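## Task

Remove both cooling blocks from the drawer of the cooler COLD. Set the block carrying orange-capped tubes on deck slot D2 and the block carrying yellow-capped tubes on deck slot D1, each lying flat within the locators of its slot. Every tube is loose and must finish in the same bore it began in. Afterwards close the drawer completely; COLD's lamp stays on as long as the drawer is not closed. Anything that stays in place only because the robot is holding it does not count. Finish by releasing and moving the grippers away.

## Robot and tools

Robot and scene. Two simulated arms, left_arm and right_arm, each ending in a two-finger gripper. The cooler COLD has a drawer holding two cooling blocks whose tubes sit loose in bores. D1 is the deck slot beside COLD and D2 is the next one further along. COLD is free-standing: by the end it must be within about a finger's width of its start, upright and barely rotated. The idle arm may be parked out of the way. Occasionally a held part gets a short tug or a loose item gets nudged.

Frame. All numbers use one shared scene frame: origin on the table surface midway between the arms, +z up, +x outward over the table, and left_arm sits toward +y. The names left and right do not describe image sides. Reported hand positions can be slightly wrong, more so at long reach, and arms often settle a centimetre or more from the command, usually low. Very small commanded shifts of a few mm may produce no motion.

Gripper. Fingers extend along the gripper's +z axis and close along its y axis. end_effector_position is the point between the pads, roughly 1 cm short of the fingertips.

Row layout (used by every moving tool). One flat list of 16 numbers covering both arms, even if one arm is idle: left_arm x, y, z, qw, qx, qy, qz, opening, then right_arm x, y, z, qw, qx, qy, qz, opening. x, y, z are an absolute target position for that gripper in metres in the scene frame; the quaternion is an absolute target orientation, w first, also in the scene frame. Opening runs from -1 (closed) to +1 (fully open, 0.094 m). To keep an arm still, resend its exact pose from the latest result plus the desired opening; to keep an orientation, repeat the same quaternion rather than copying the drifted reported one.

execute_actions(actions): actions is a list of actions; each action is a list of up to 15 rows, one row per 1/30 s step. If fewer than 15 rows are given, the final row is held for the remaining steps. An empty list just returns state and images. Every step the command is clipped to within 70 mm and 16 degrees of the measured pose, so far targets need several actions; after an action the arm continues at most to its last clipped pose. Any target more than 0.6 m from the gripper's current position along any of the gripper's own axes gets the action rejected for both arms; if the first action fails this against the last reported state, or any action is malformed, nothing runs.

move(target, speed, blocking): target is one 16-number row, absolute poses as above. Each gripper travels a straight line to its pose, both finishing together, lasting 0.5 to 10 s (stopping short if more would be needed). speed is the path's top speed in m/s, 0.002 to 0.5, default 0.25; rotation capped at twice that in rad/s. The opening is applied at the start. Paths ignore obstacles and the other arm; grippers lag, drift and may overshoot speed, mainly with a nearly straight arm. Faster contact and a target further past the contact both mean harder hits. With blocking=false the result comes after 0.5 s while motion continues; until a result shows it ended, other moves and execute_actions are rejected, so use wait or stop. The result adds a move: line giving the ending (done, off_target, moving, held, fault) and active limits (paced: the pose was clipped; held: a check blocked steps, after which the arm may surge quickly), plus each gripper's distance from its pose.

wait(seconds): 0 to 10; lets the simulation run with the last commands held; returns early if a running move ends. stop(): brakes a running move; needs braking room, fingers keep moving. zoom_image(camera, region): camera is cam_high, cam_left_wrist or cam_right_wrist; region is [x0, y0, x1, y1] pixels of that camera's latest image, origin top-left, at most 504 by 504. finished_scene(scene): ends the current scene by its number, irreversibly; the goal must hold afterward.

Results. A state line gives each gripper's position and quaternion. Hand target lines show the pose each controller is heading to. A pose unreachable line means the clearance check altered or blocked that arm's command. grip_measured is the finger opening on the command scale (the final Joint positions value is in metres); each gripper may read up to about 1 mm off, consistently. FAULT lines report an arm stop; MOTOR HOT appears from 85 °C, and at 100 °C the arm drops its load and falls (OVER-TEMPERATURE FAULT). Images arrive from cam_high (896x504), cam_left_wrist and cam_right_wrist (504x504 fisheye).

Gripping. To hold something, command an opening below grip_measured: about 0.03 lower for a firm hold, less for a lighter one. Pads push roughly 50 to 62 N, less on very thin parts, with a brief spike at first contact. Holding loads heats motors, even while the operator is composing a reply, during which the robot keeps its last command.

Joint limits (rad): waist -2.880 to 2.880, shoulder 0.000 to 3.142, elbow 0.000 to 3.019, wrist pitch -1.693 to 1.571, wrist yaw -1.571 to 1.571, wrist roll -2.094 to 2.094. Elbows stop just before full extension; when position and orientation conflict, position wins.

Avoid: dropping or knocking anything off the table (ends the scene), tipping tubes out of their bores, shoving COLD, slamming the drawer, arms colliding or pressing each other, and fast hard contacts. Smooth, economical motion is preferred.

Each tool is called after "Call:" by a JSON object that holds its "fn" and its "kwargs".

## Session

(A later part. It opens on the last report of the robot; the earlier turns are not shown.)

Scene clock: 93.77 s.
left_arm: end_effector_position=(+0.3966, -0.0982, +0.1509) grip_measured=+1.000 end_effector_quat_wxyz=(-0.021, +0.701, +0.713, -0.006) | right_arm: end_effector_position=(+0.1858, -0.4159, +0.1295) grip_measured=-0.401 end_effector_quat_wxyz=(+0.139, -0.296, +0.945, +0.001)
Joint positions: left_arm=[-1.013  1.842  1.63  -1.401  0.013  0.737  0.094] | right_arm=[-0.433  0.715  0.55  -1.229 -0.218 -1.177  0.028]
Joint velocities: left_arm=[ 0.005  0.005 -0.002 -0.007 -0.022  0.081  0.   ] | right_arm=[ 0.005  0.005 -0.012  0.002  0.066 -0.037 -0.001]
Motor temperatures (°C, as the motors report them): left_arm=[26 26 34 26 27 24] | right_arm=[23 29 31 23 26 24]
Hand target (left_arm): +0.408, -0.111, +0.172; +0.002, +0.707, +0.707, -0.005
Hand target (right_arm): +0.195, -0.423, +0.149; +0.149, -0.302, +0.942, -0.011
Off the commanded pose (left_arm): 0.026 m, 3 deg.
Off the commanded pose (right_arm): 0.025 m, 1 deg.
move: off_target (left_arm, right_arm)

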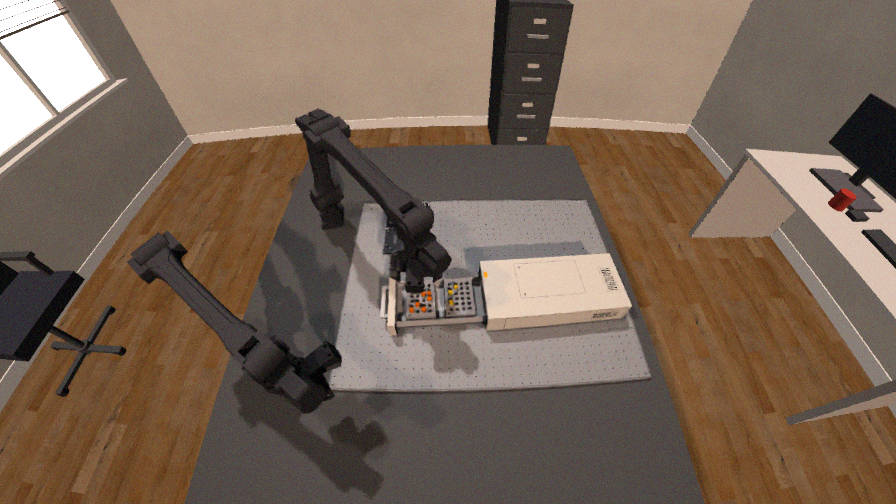

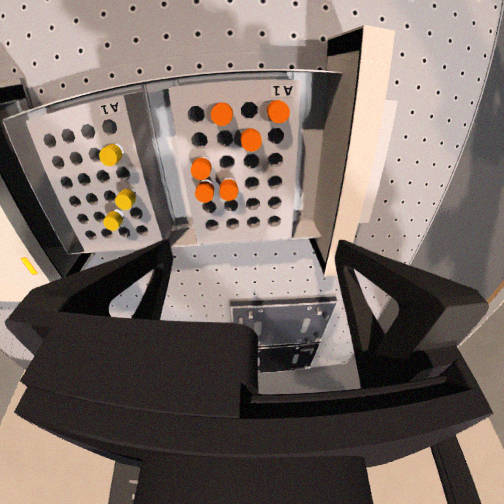

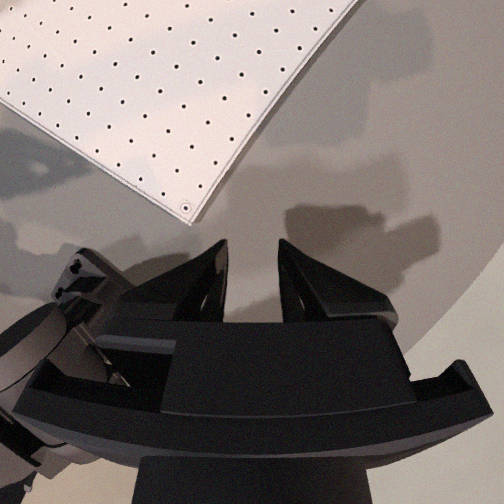

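Call:
{"fn": "move", "kwargs": {"target": [0.418,-0.14,0.115,0.01,0.682,0.731,0.01,1,0.19,-0.42,0.14,0.139,-0.296,0.945,0,-0.4], "speed": 0.1}}

Scene clock: 99.10 s.
left_arm: end_effector_position=(+0.4033, -0.1211, +0.0956) grip_measured=+1.000 end_effector_quat_wxyz=(-0.025, +0.686, +0.727, +0.010) | right_arm: end_effector_position=(+0.1848, -0.4152, +0.1288) grip_measured=-0.401 end_effector_quat_wxyz=(+0.137, -0.297, +0.945, +0.003)
Joint positions: left_arm=[-1.04   1.943  1.63  -1.31  -0.016  0.666  0.094] | right_arm=[-0.433  0.718  0.55  -1.234 -0.218 -1.18   0.028]
Joint velocities: left_arm=[ 0.005 -0.005 -0.017  0.002 -0.007 -0.007  0.   ] | right_arm=[ 0.015 -0.015 -0.007 -0.002  0.007  0.037 -0.001]
Motor temperatures (°C, as the motors report them): left_arm=[26 27 35 26 27 24] | right_arm=[23 28 33 23 26 24]
Hand target (left_arm): +0.417, -0.139, +0.116; +0.010, +0.682, +0.731, +0.009
Hand target (right_arm): +0.190, -0.420, +0.140; +0.139, -0.296, +0.945, -0.000
Off the commanded pose (left_arm): 0.031 m, 4 deg.
Off the commanded pose (right_arm): 0.013 m, 0 deg.
move: off_target (left_arm, right_arm)

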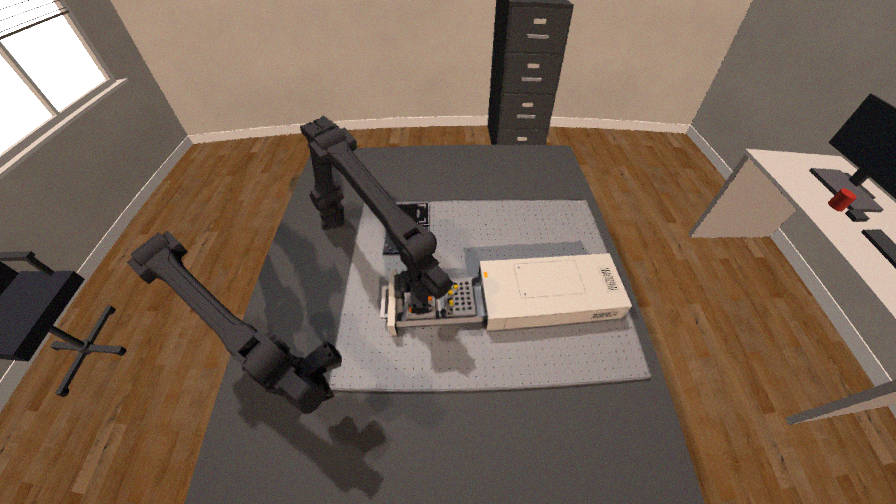

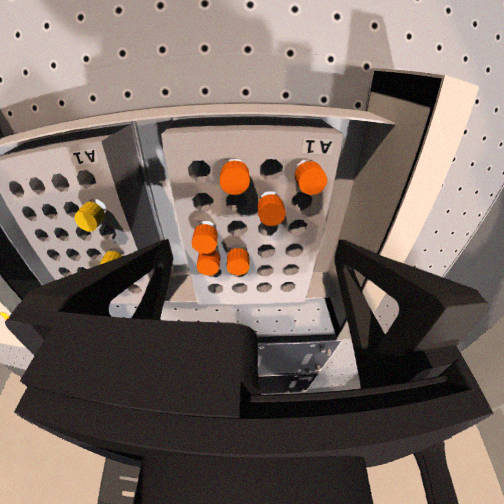

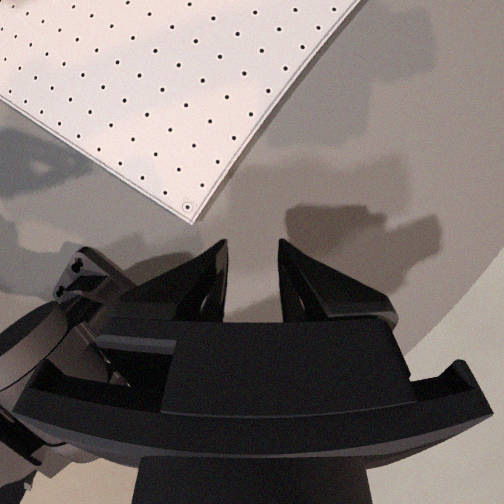

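Call:
{"fn": "move", "kwargs": {"target": [0.414,-0.145,0.065,0.02,0.682,0.731,0.01,1,0.19,-0.42,0.14,0.139,-0.296,0.945,0,-0.4], "speed": 0.03}}

Scene clock: 104.90 s.
left_arm: end_effector_position=(+0.4174, -0.1421, +0.0835) grip_measured=+1.000 end_effector_quat_wxyz=(+0.025, +0.685, +0.729, +0.006) | right_arm: end_effector_position=(+0.1848, -0.4152, +0.1288) grip_measured=-0.401 end_effector_quat_wxyz=(+0.137, -0.297, +0.945, +0.003)
Joint positions: left_arm=[-1.046  1.953  1.613 -1.181 -0.017  0.657  0.094] | right_arm=[-0.433  0.718  0.55  -1.234 -0.218 -1.18   0.028]
Joint velocities: left_arm=[-0.005 -0.005 -0.007  0.002 -0.007  0.051  0.   ] | right_arm=[ 0.005  0.015 -0.012  0.007  0.037  0.007 -0.   ]
Motor temperatures (°C, as the motors report them): left_arm=[26 27 35 26 27 24] | right_arm=[23 28 33 23 26 24]
Hand target (left_arm): +0.414, -0.145, +0.066; +0.020, +0.682, +0.731, +0.010
Hand target (right_arm): +0.190, -0.420, +0.140; +0.139, -0.296, +0.945, -0.000
Off the commanded pose (left_arm): 0.019 m, 1 deg.
Off the commanded pose (right_arm): 0.013 m, 0 deg.
move: off_target (left_arm, right_arm)

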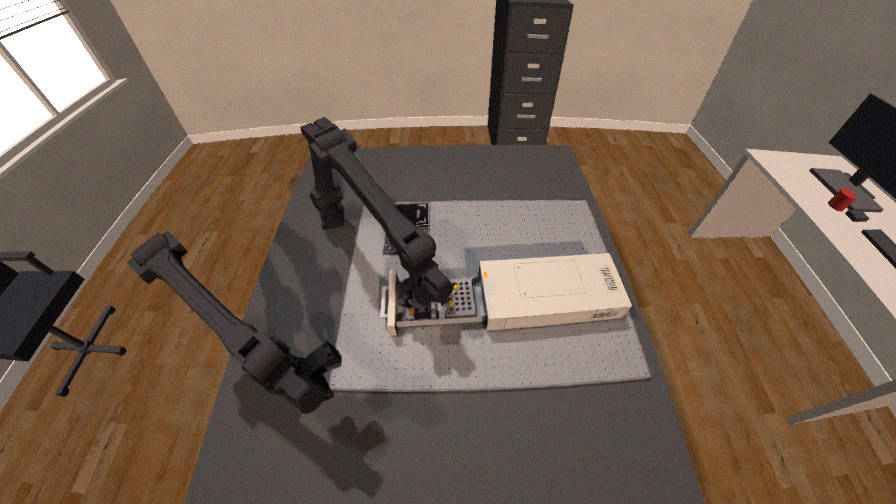

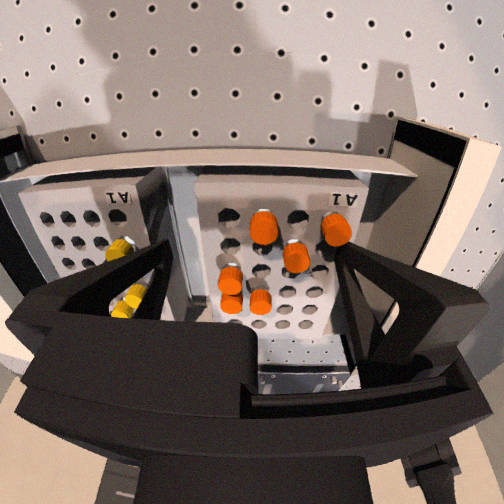

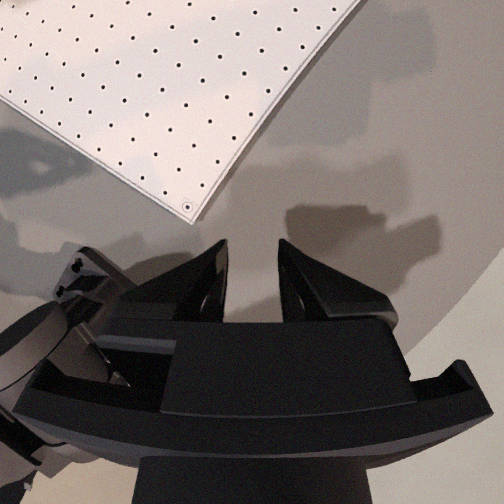

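Call:
{"fn": "move", "kwargs": {"target": [0.399,-0.128,0.078,0,0.682,0.731,0,1,0.19,-0.42,0.14,0.139,-0.296,0.945,0,-0.4], "speed": 0.03}}

Scene clock: 111.17 s.
left_arm: end_effector_position=(+0.4089, -0.1362, +0.0827) grip_measured=+1.000 end_effector_quat_wxyz=(+0.017, +0.684, +0.729, -0.000) | right_arm: end_effector_position=(+0.1848, -0.4152, +0.1288) grip_measured=-0.401 end_effector_quat_wxyz=(+0.137, -0.297, +0.945, +0.003)
Joint positions: left_arm=[-1.046  1.938  1.587 -1.186 -0.003  0.655  0.094] | right_arm=[-0.433  0.718  0.55  -1.234 -0.218 -1.18   0.028]
Joint velocities: left_arm=[-0.005  0.005 -0.022 -0.012 -0.007 -0.007  0.   ] | right_arm=[-0.005  0.005 -0.007  0.017 -0.022  0.022 -0.   ]
Motor temperatures (°C, as the motors report them): left_arm=[26 28 34 26 27 24] | right_arm=[23 28 34 23 26 24]
Hand target (left_arm): +0.399, -0.128, +0.078; +0.000, +0.682, +0.731, +0.000
Hand target (right_arm): +0.190, -0.420, +0.140; +0.139, -0.296, +0.945, -0.000
Off the commanded pose (left_arm): 0.014 m, 2 deg.
Off the commanded pose (right_arm): 0.013 m, 0 deg.
move: off_target (left_arm, right_arm)

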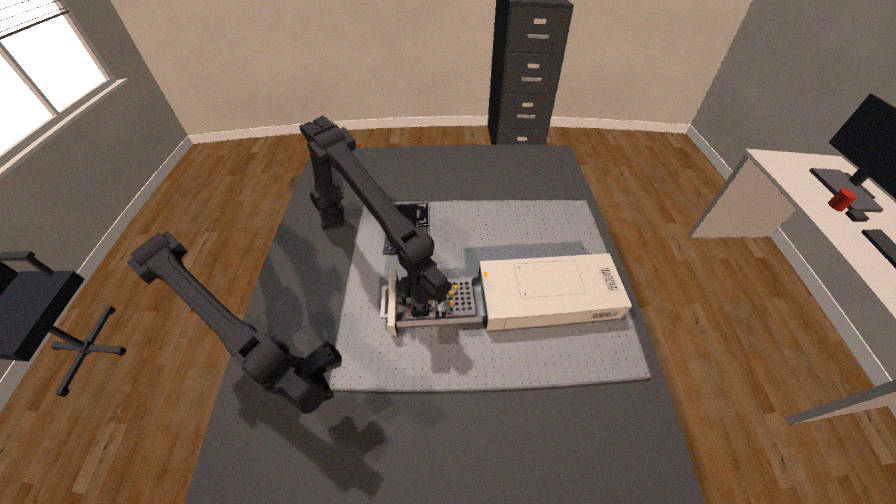

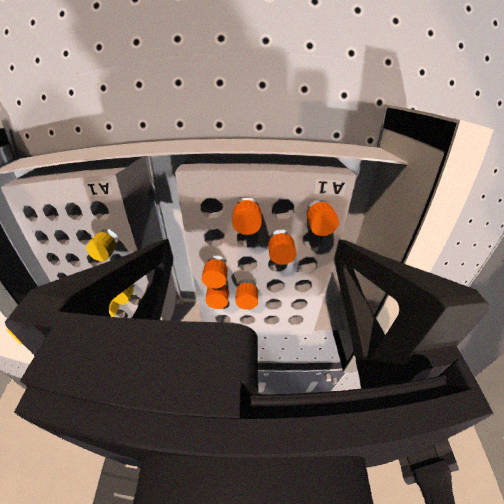

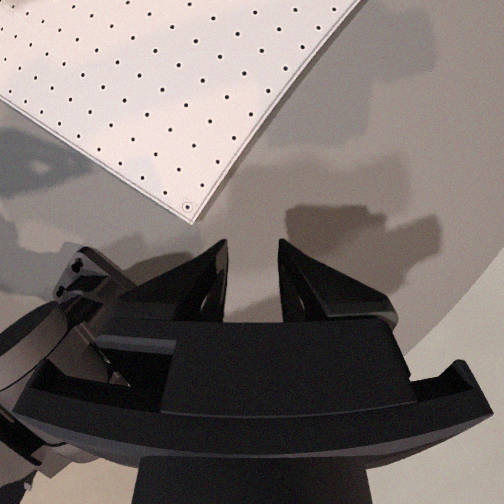

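Call:
{"fn": "move", "kwargs": {"target": [0.396,-0.122,0.055,0,0.682,0.731,0,1,0.19,-0.42,0.14,0.139,-0.296,0.945,0,-0.4], "speed": 0.03}}

Scene clock: 114.87 s.
left_arm: end_effector_position=(+0.3987, -0.1236, +0.0627) grip_measured=+1.000 end_effector_quat_wxyz=(+0.007, +0.683, +0.731, +0.001) | right_arm: end_effector_position=(+0.1848, -0.4152, +0.1288) grip_measured=-0.401 end_effector_quat_wxyz=(+0.137, -0.297, +0.945, +0.003)
Joint positions: left_arm=[-1.045  1.93   1.519 -1.146 -0.004  0.652  0.094] | right_arm=[-0.433  0.718  0.55  -1.234 -0.218 -1.18   0.028]
Joint velocities: left_arm=[-0.005 -0.015 -0.007 -0.002 -0.007  0.081  0.   ] | right_arm=[ 0.015 -0.005  0.007 -0.012 -0.022  0.037  0.001]
Motor temperatures (°C, as the motors report them): left_arm=[26 28 33 26 27 24] | right_arm=[23 28 34 23 26 24]
Hand target (left_arm): +0.396, -0.122, +0.055; -0.000, +0.682, +0.731, +0.000
Hand target (right_arm): +0.190, -0.420, +0.140; +0.139, -0.296, +0.945, -0.000
Off the commanded pose (left_arm): 0.008 m, 1 deg.
Off the commanded pose (right_arm): 0.013 m, 0 deg.
move: off_target (right_arm)

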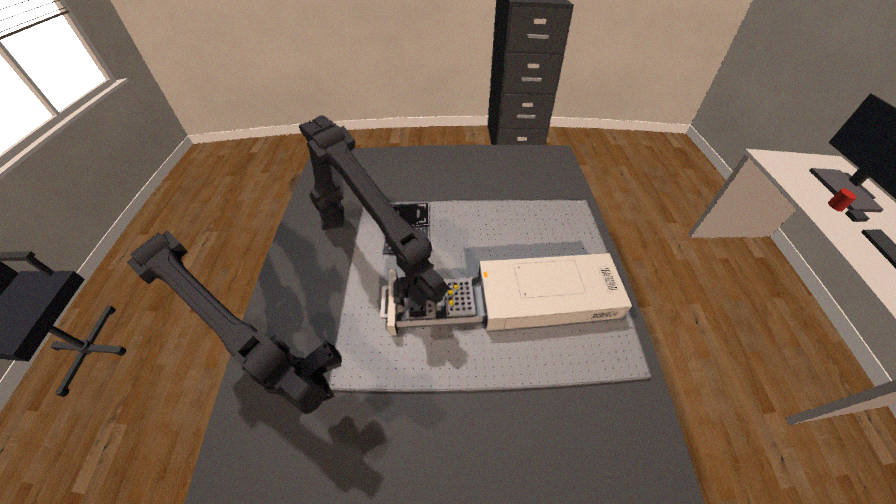

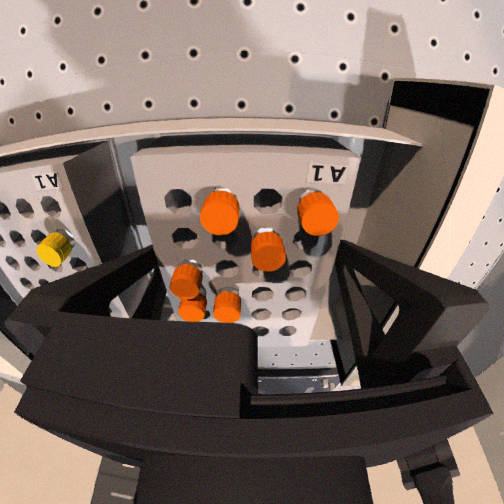

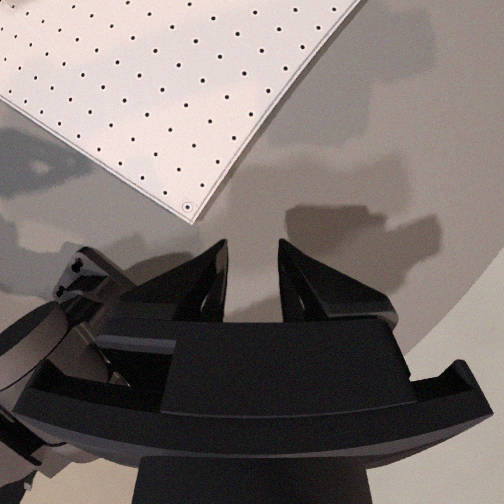

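Call:
{"fn": "move", "kwargs": {"target": [0.407,-0.104,0.064,0,0.682,0.731,0,1,0.19,-0.42,0.14,0.139,-0.296,0.945,0,-0.4], "speed": 0.03}}

Scene clock: 120.53 s.
left_arm: end_effector_position=(+0.4065, -0.1087, +0.0576) grip_measured=+1.000 end_effector_quat_wxyz=(-0.000, +0.679, +0.734, +0.001) | right_arm: end_effector_position=(+0.1848, -0.4152, +0.1288) grip_measured=-0.401 end_effector_quat_wxyz=(+0.137, -0.297, +0.945, +0.003)
Joint positions: left_arm=[-1.017  1.93   1.504 -1.146 -0.002  0.671  0.094] | right_arm=[-0.433  0.718  0.55  -1.234 -0.218 -1.18   0.028]
Joint velocities: left_arm=[ 0.005  0.005 -0.002 -0.007  0.066 -0.066  0.   ] | right_arm=[-0.015 -0.015 -0.002  0.002 -0.007 -0.037  0.   ]
Motor temperatures (°C, as the motors report them): left_arm=[26 29 33 26 27 24] | right_arm=[23 28 35 23 26 24]
Hand target (left_arm): +0.407, -0.104, +0.064; +0.000, +0.682, +0.731, +0.000
Hand target (right_arm): +0.190, -0.420, +0.140; +0.139, -0.296, +0.945, -0.000
Off the commanded pose (left_arm): 0.008 m, 0 deg.
Off the commanded pose (right_arm): 0.013 m, 0 deg.
move: off_target (right_arm)

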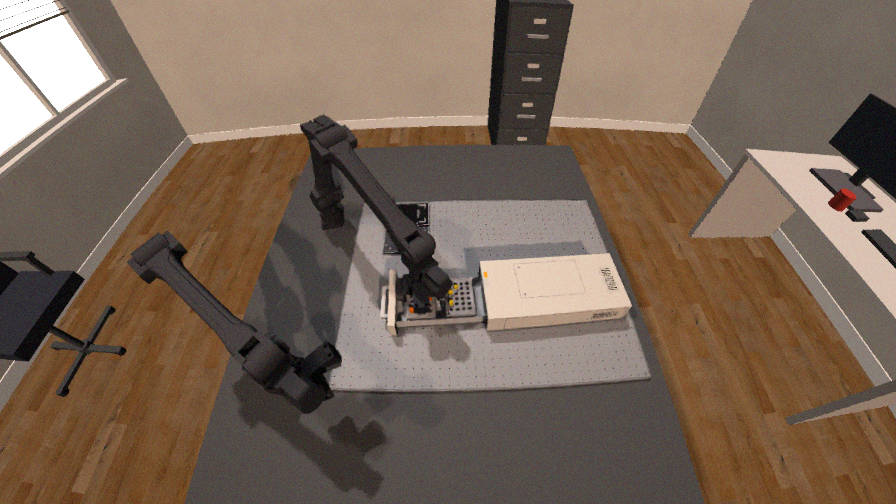

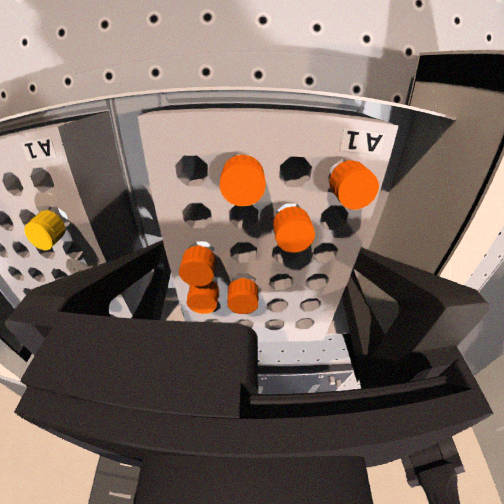

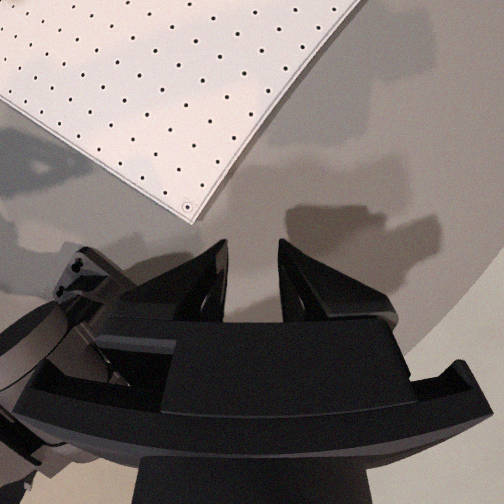

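Call:
{"fn": "move", "kwargs": {"target": [0.399,-0.106,0.04,0,0.682,0.731,0,1,0.19,-0.42,0.14,0.139,-0.296,0.945,0,-0.4], "speed": 0.02}}

Call:
{"fn": "execute_actions", "kwargs": {"actions": [[[0.4,-0.106,0.04,0,0.682,0.731,0,0.7,0.19,-0.42,0.14,0.139,-0.296,0.945,0,-0.4]],[[0.4,-0.106,0.04,0,0.682,0.731,0,0.7,0.19,-0.42,0.14,0.139,-0.296,0.945,0,-0.4]]]}}

Scene clock: 127.20 s.
left_arm: end_effector_position=(+0.4022, -0.1041, +0.0453) grip_measured=+1.000 end_effector_quat_wxyz=(-0.001, +0.680, +0.733, +0.001) | right_arm: end_effector_position=(+0.1848, -0.4152, +0.1288) grip_measured=-0.401 end_effector_quat_wxyz=(+0.137, -0.297, +0.945, +0.003)
Joint positions: left_arm=[-1.017  1.93   1.469 -1.112 -0.002  0.673  0.094] | right_arm=[-0.433  0.718  0.55  -1.234 -0.218 -1.18   0.028]
Joint velocities: left_arm=[-0.024  0.015 -0.027 -0.007  0.037 -0.022  0.   ] | right_arm=[-0.005 -0.015 -0.007 -0.007 -0.037 -0.007  0.001]
Motor temperatures (°C, as the motors report them): left_arm=[26 29 33 26 27 24] | right_arm=[23 28 35 23 26 24]
Hand target (left_arm): +0.399, -0.106, +0.040; -0.000, +0.682, +0.731, +0.000
Hand target (right_arm): +0.190, -0.420, +0.140; +0.139, -0.296, +0.945, -0.000
Off the commanded pose (left_arm): 0.007 m, 0 deg.
Off the commanded pose (right_arm): 0.013 m, 0 deg.
move: off_target (right_arm)

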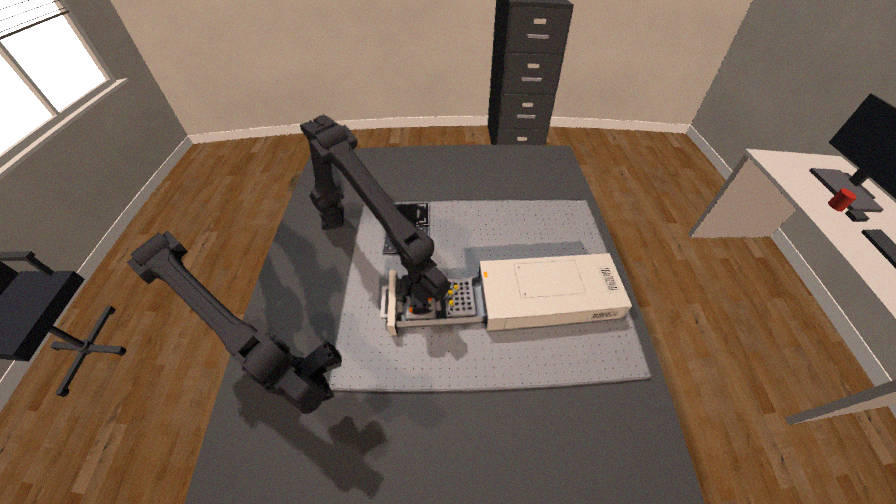

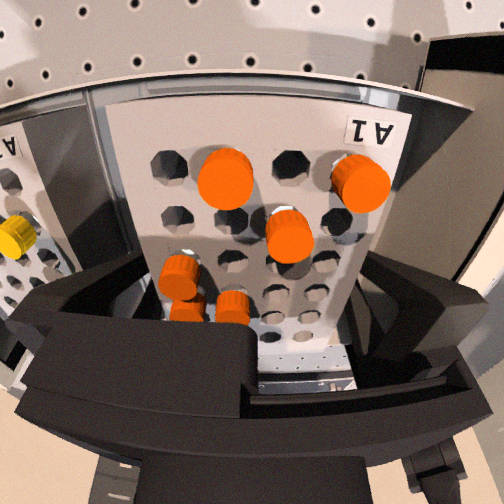

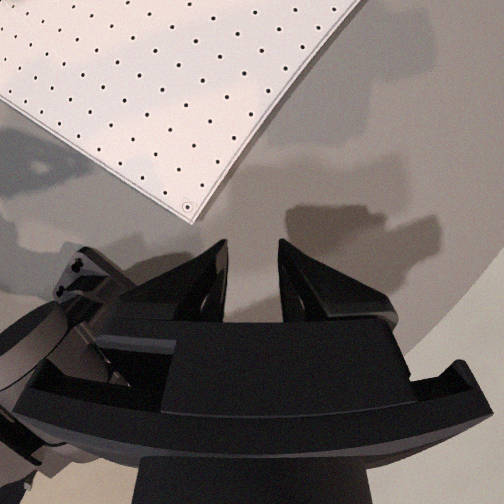

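Scene clock: 128.20 s.
left_arm: end_effector_position=(+0.4028, -0.1040, +0.0453) grip_measured=+0.933 end_effector_quat_wxyz=(-0.000, +0.680, +0.733, +0.001) | right_arm: end_effector_position=(+0.1848, -0.4152, +0.1288) grip_measured=-0.401 end_effector_quat_wxyz=(+0.137, -0.297, +0.945, +0.003)
Joint positions: left_arm=[-1.016  1.93   1.469 -1.111 -0.002  0.673  0.091] | right_arm=[-0.433  0.718  0.55  -1.234 -0.218 -1.18   0.028]
Joint velocities: left_arm=[ 0.005  0.005 -0.012 -0.002 -0.007 -0.007 -0.001] | right_arm=[ 0.005 -0.015 -0.012 -0.017 -0.022 -0.007  0.   ]
Motor temperatures (°C, as the motors report them): left_arm=[26 29 33 26 27 24] | right_arm=[23 28 35 23 26 24]
Hand target (left_arm): +0.400, -0.106, +0.040; -0.000, +0.682, +0.731, -0.000
Hand target (right_arm): +0.190, -0.420, +0.140; +0.139, -0.296, +0.945, -0.000
Off the commanded pose (left_arm): 0.006 m, 0 deg.
Off the commanded pose (right_arm): 0.013 m, 0 deg.

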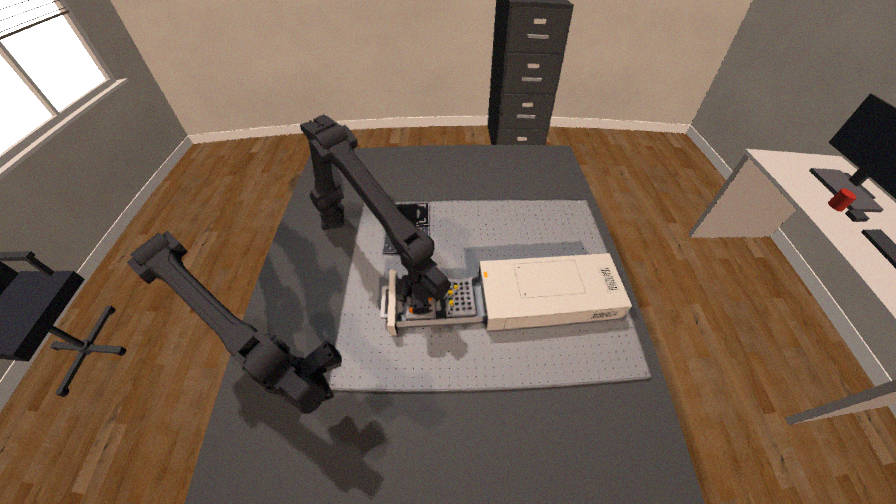

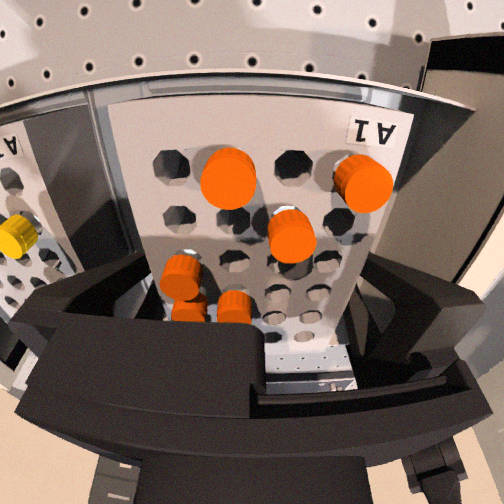

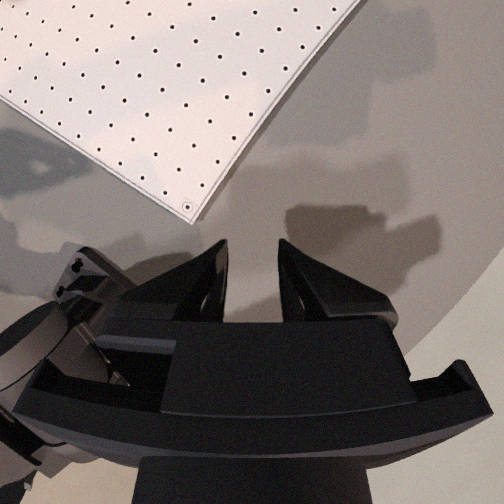

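Call:
{"fn": "wait", "kwargs": {"seconds": 0.5}}

Scene clock: 130.53 s.
left_arm: end_effector_position=(+0.4028, -0.1040, +0.0453) grip_measured=+0.933 end_effector_quat_wxyz=(-0.000, +0.680, +0.733, +0.001) | right_arm: end_effector_position=(+0.1848, -0.4152, +0.1288) grip_measured=-0.401 end_effector_quat_wxyz=(+0.137, -0.297, +0.945, +0.003)
Joint positions: left_arm=[-1.016  1.93   1.469 -1.111 -0.002  0.673  0.091] | right_arm=[-0.433  0.718  0.55  -1.234 -0.218 -1.18   0.028]
Joint velocities: left_arm=[-0.015  0.005 -0.017  0.002 -0.11   0.154  0.   ] | right_arm=[-0.015 -0.005 -0.007 -0.002  0.037  0.051  0.   ]
Motor temperatures (°C, as the motors report them): left_arm=[26 29 32 26 27 24] | right_arm=[23 28 35 23 26 24]
Hand target (left_arm): +0.400, -0.106, +0.040; -0.000, +0.682, +0.731, -0.000
Hand target (right_arm): +0.190, -0.420, +0.140; +0.139, -0.296, +0.945, -0.000
Off the commanded pose (left_arm): 0.006 m, 0 deg.
Off the commanded pose (right_arm): 0.013 m, 0 deg.
wait: 0.50 s; at rest from the start

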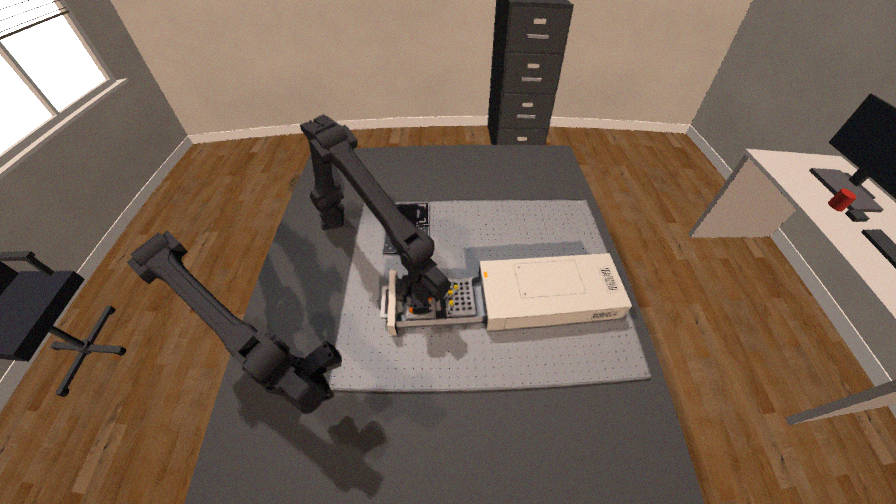

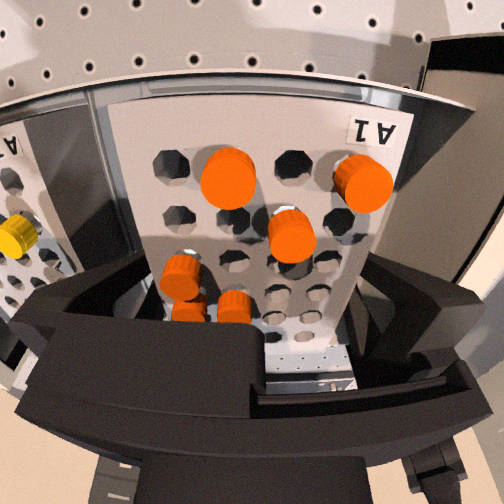

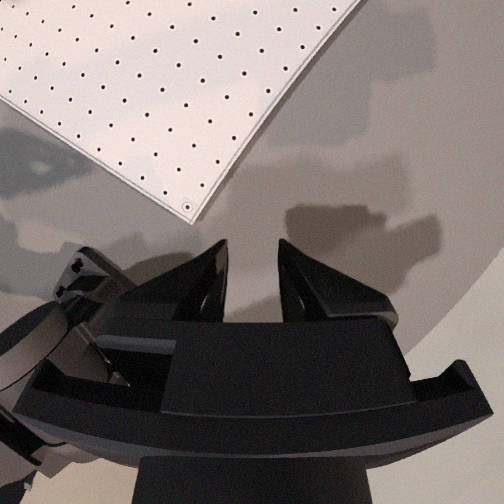

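Call:
{"fn": "move", "kwargs": {"target": [0.405,-0.11,0.16,0,0.682,0.731,0,0.85,0.19,-0.42,0.14,0.139,-0.296,0.945,0,-0.4], "speed": 0.05}}

Scene clock: 137.43 s.
left_arm: end_effector_position=(+0.3884, -0.0894, +0.0689) grip_measured=+0.852 end_effector_quat_wxyz=(-0.053, +0.682, +0.729, +0.003) | right_arm: end_effector_position=(+0.1848, -0.4152, +0.1288) grip_measured=-0.401 end_effector_quat_wxyz=(+0.137, -0.297, +0.945, +0.003)
Joint positions: left_arm=[-1.016  1.918  1.514 -1.273  0.001  0.682  0.087] | right_arm=[-0.433  0.718  0.55  -1.234 -0.218 -1.18   0.028]
Joint velocities: left_arm=[-0.005 -0.005 -0.007 -0.017  0.022 -0.007 -0.001] | right_arm=[-0.005 -0.005 -0.002  0.002  0.037 -0.066 -0.001]
Motor temperatures (°C, as the motors report them): left_arm=[26 30 33 26 27 24] | right_arm=[23 27 36 23 26 24]
Hand target (left_arm): +0.399, -0.103, +0.136; +0.000, +0.682, +0.731, -0.000
Hand target (right_arm): +0.190, -0.420, +0.140; +0.139, -0.296, +0.945, -0.000
Off the commanded pose (left_arm): 0.095 m, 6 deg; position clipped at the last step of the last action.
Off the commanded pose (right_arm): 0.013 m, 0 deg.
move: off_target (left_arm, right_arm); limits=paced

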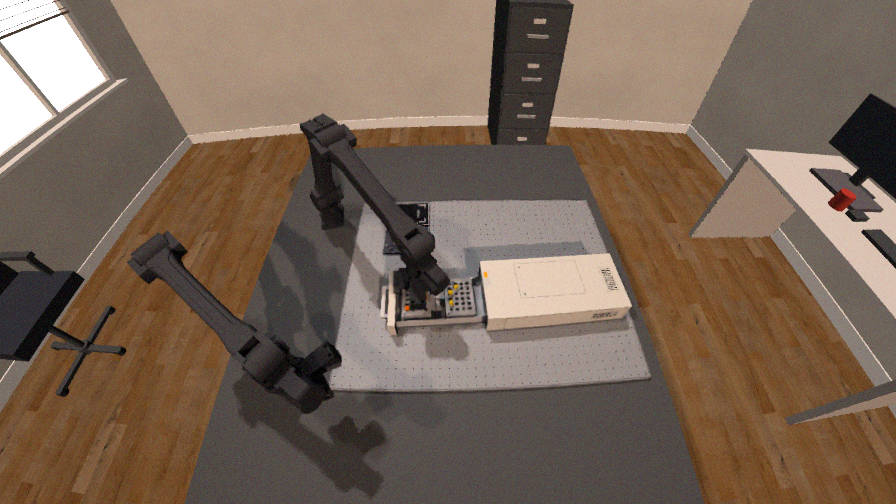

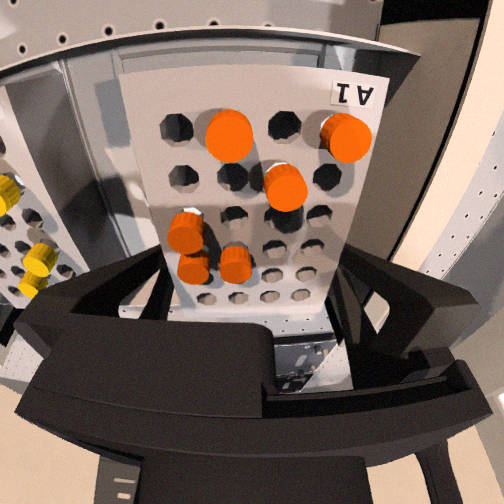

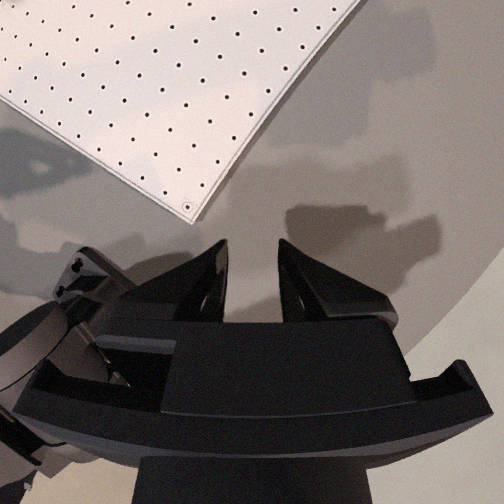

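Call:
{"fn": "move", "kwargs": {"target": [0.395,-0.1,0.075,0,0.682,0.731,0,1,0.19,-0.42,0.14,0.139,-0.296,0.945,0,-0.4], "speed": 0.02}}

Call:
{"fn": "zoom_image", "kwargs": {"camera": "cam_high", "region": [370,250,500,350]}}

Scene clock: 144.60 s.
left_arm: end_effector_position=(+0.3914, -0.0926, +0.0608) grip_measured=+1.000 end_effector_quat_wxyz=(-0.026, +0.683, +0.730, +0.001) | right_arm: end_effector_position=(+0.1848, -0.4152, +0.1288) grip_measured=-0.401 end_effector_quat_wxyz=(+0.137, -0.297, +0.945, +0.003)
Joint positions: left_arm=[-1.016  1.905  1.473 -1.192  0.001  0.682  0.094] | right_arm=[-0.433  0.718  0.55  -1.234 -0.218 -1.18   0.028]
Joint velocities: left_arm=[ 0.005 -0.005 -0.002  0.002 -0.066  0.066  0.   ] | right_arm=[-0.005 -0.005 -0.002  0.007 -0.022 -0.037  0.   ]
Motor temperatures (°C, as the motors report them): left_arm=[26 30 34 26 27 24] | right_arm=[23 27 36 23 26 24]
Hand target (left_arm): +0.395, -0.100, +0.076; -0.000, +0.682, +0.731, -0.000
Hand target (right_arm): +0.190, -0.420, +0.140; +0.139, -0.296, +0.945, -0.000
Off the commanded pose (left_arm): 0.016 m, 3 deg.
Off the commanded pose (right_arm): 0.013 m, 0 deg.
move: off_target (left_arm, right_arm)

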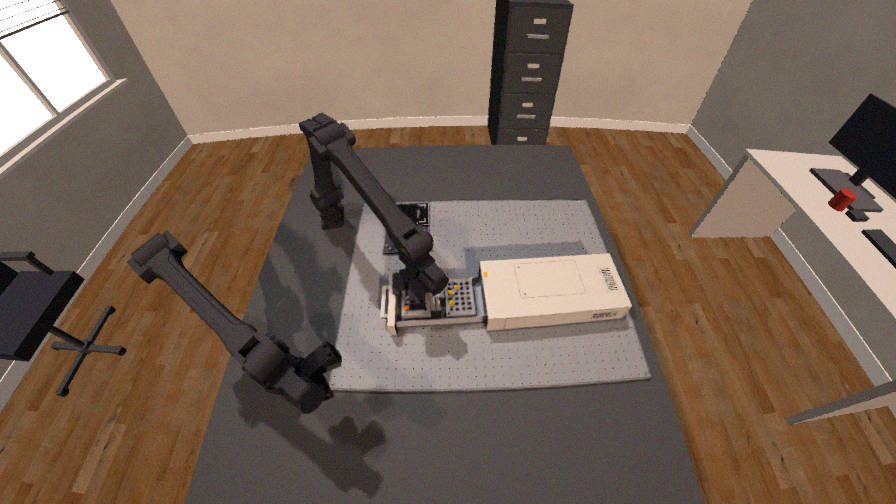

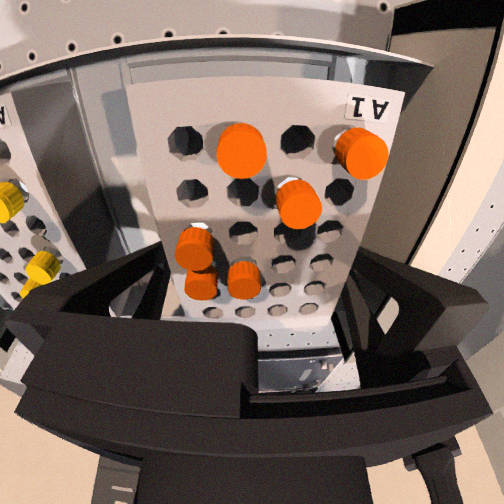

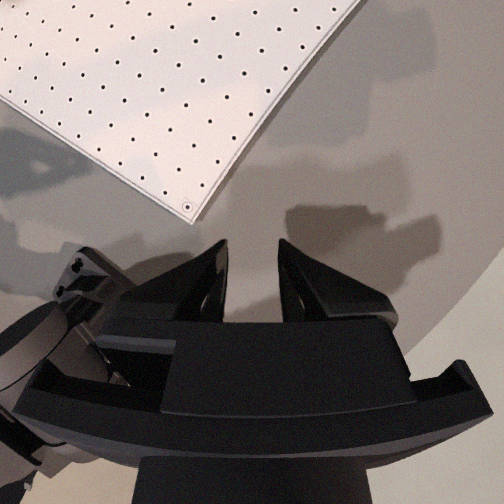

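Region (370, 250, 500, 350) of cam_high's 896x504 image, scaled by 3.877, with more detail than that image has; it fills the top 388 rows of this view, and the rest is white.

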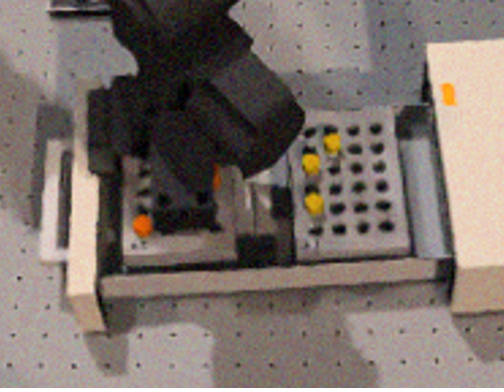

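Call:
{"fn": "move", "kwargs": {"target": [0.39,-0.116,0.054,0.01,0.682,0.731,0,1,0.19,-0.42,0.14,0.139,-0.296,0.945,0,-0.4], "speed": 0.02}}

Call:
{"fn": "execute_actions", "kwargs": {"actions": [[[0.39,-0.116,0.054,0.01,0.682,0.731,0,0.7,0.19,-0.42,0.14,0.139,-0.296,0.945,0,-0.4]],[[0.39,-0.116,0.054,0.01,0.682,0.731,0,0.7,0.19,-0.42,0.14,0.139,-0.296,0.945,0,-0.4]]]}}

Scene clock: 157.23 s.
left_arm: end_effector_position=(+0.3918, -0.1121, +0.0579) grip_measured=+1.000 end_effector_quat_wxyz=(+0.006, +0.684, +0.729, -0.001) | right_arm: end_effector_position=(+0.1848, -0.4152, +0.1288) grip_measured=-0.401 end_effector_quat_wxyz=(+0.137, -0.297, +0.945, +0.003)
Joint positions: left_arm=[-1.04   1.905  1.466 -1.12   0.001  0.662  0.094] | right_arm=[-0.433  0.718  0.55  -1.234 -0.218 -1.18   0.028]
Joint velocities: left_arm=[-0.005  0.005 -0.007  0.022 -0.081  0.007  0.   ] | right_arm=[-0.005 -0.005 -0.007 -0.007  0.051  0.007 -0.   ]
Motor temperatures (°C, as the motors report them): left_arm=[26 31 33 26 27 24] | right_arm=[23 27 36 23 26 24]
Hand target (left_arm): +0.390, -0.116, +0.055; +0.010, +0.682, +0.731, -0.001
Hand target (right_arm): +0.190, -0.420, +0.140; +0.139, -0.296, +0.945, -0.000
Off the commanded pose (left_arm): 0.006 m, 1 deg.
Off the commanded pose (right_arm): 0.013 m, 0 deg.
move: off_target (right_arm)

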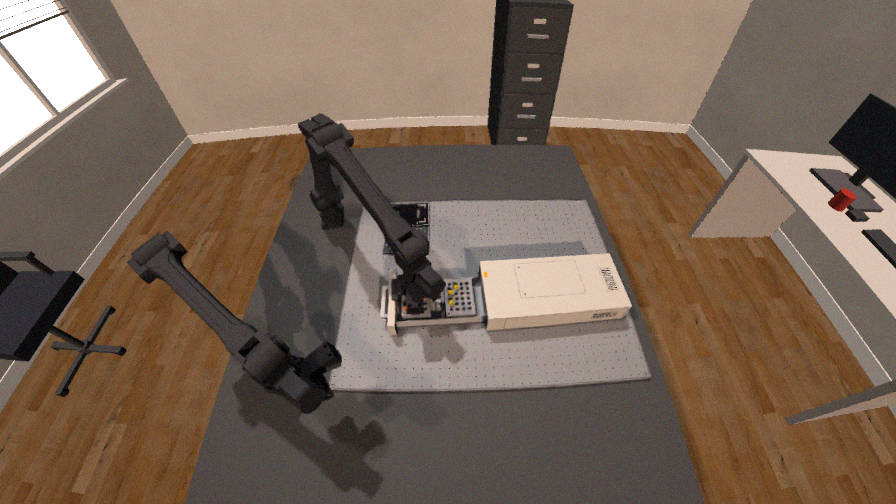

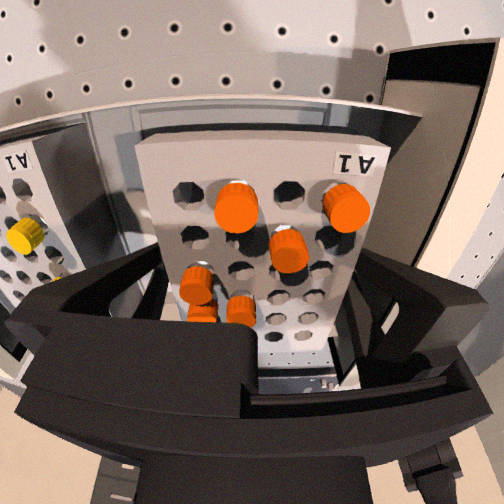

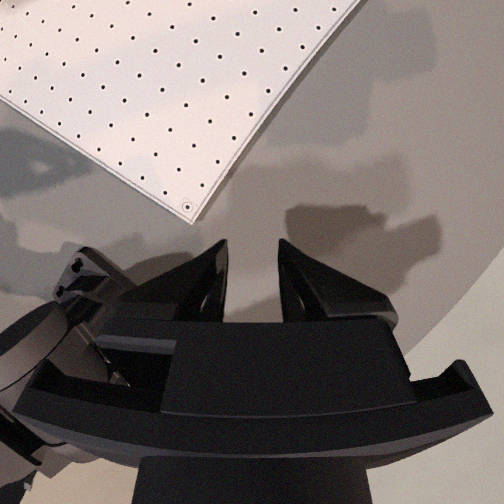

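Scene clock: 158.23 s.
left_arm: end_effector_position=(+0.3902, -0.1128, +0.0572) grip_measured=+0.814 end_effector_quat_wxyz=(+0.005, +0.685, +0.729, -0.002) | right_arm: end_effector_position=(+0.1848, -0.4152, +0.1288) grip_measured=-0.401 end_effector_quat_wxyz=(+0.137, -0.297, +0.945, +0.003)
Joint positions: left_arm=[-1.042  1.905  1.464 -1.119  0.003  0.661  0.085] | right_arm=[-0.433  0.718  0.55  -1.234 -0.218 -1.18   0.028]
Joint velocities: left_arm=[ 0.005  0.005  0.007  0.012  0.007 -0.022  0.001] | right_arm=[ 0.005 -0.005 -0.007 -0.012 -0.007 -0.051  0.001]
Motor temperatures (°C, as the motors report them): left_arm=[26 31 33 26 27 24] | right_arm=[23 27 36 23 26 24]
Hand target (left_arm): +0.390, -0.116, +0.054; +0.010, +0.682, +0.731, -0.000
Hand target (right_arm): +0.190, -0.420, +0.140; +0.139, -0.296, +0.945, -0.000
Off the commanded pose (left_arm): 0.005 m, 1 deg.
Off the commanded pose (right_arm): 0.013 m, 0 deg.

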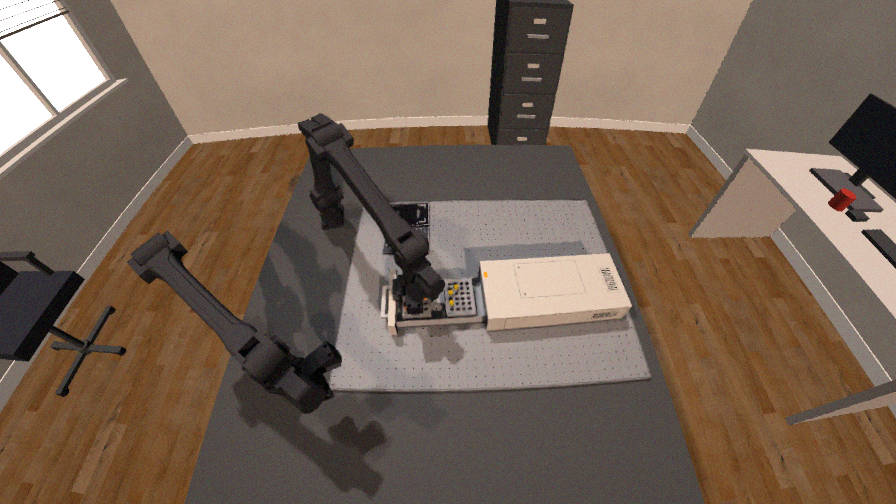

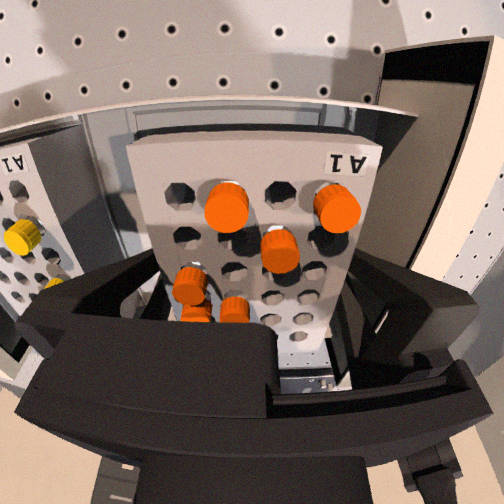

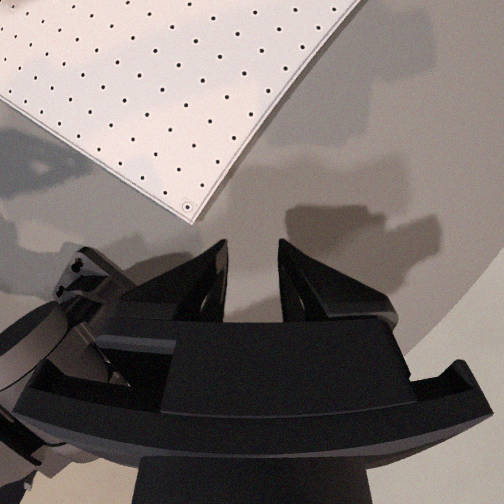

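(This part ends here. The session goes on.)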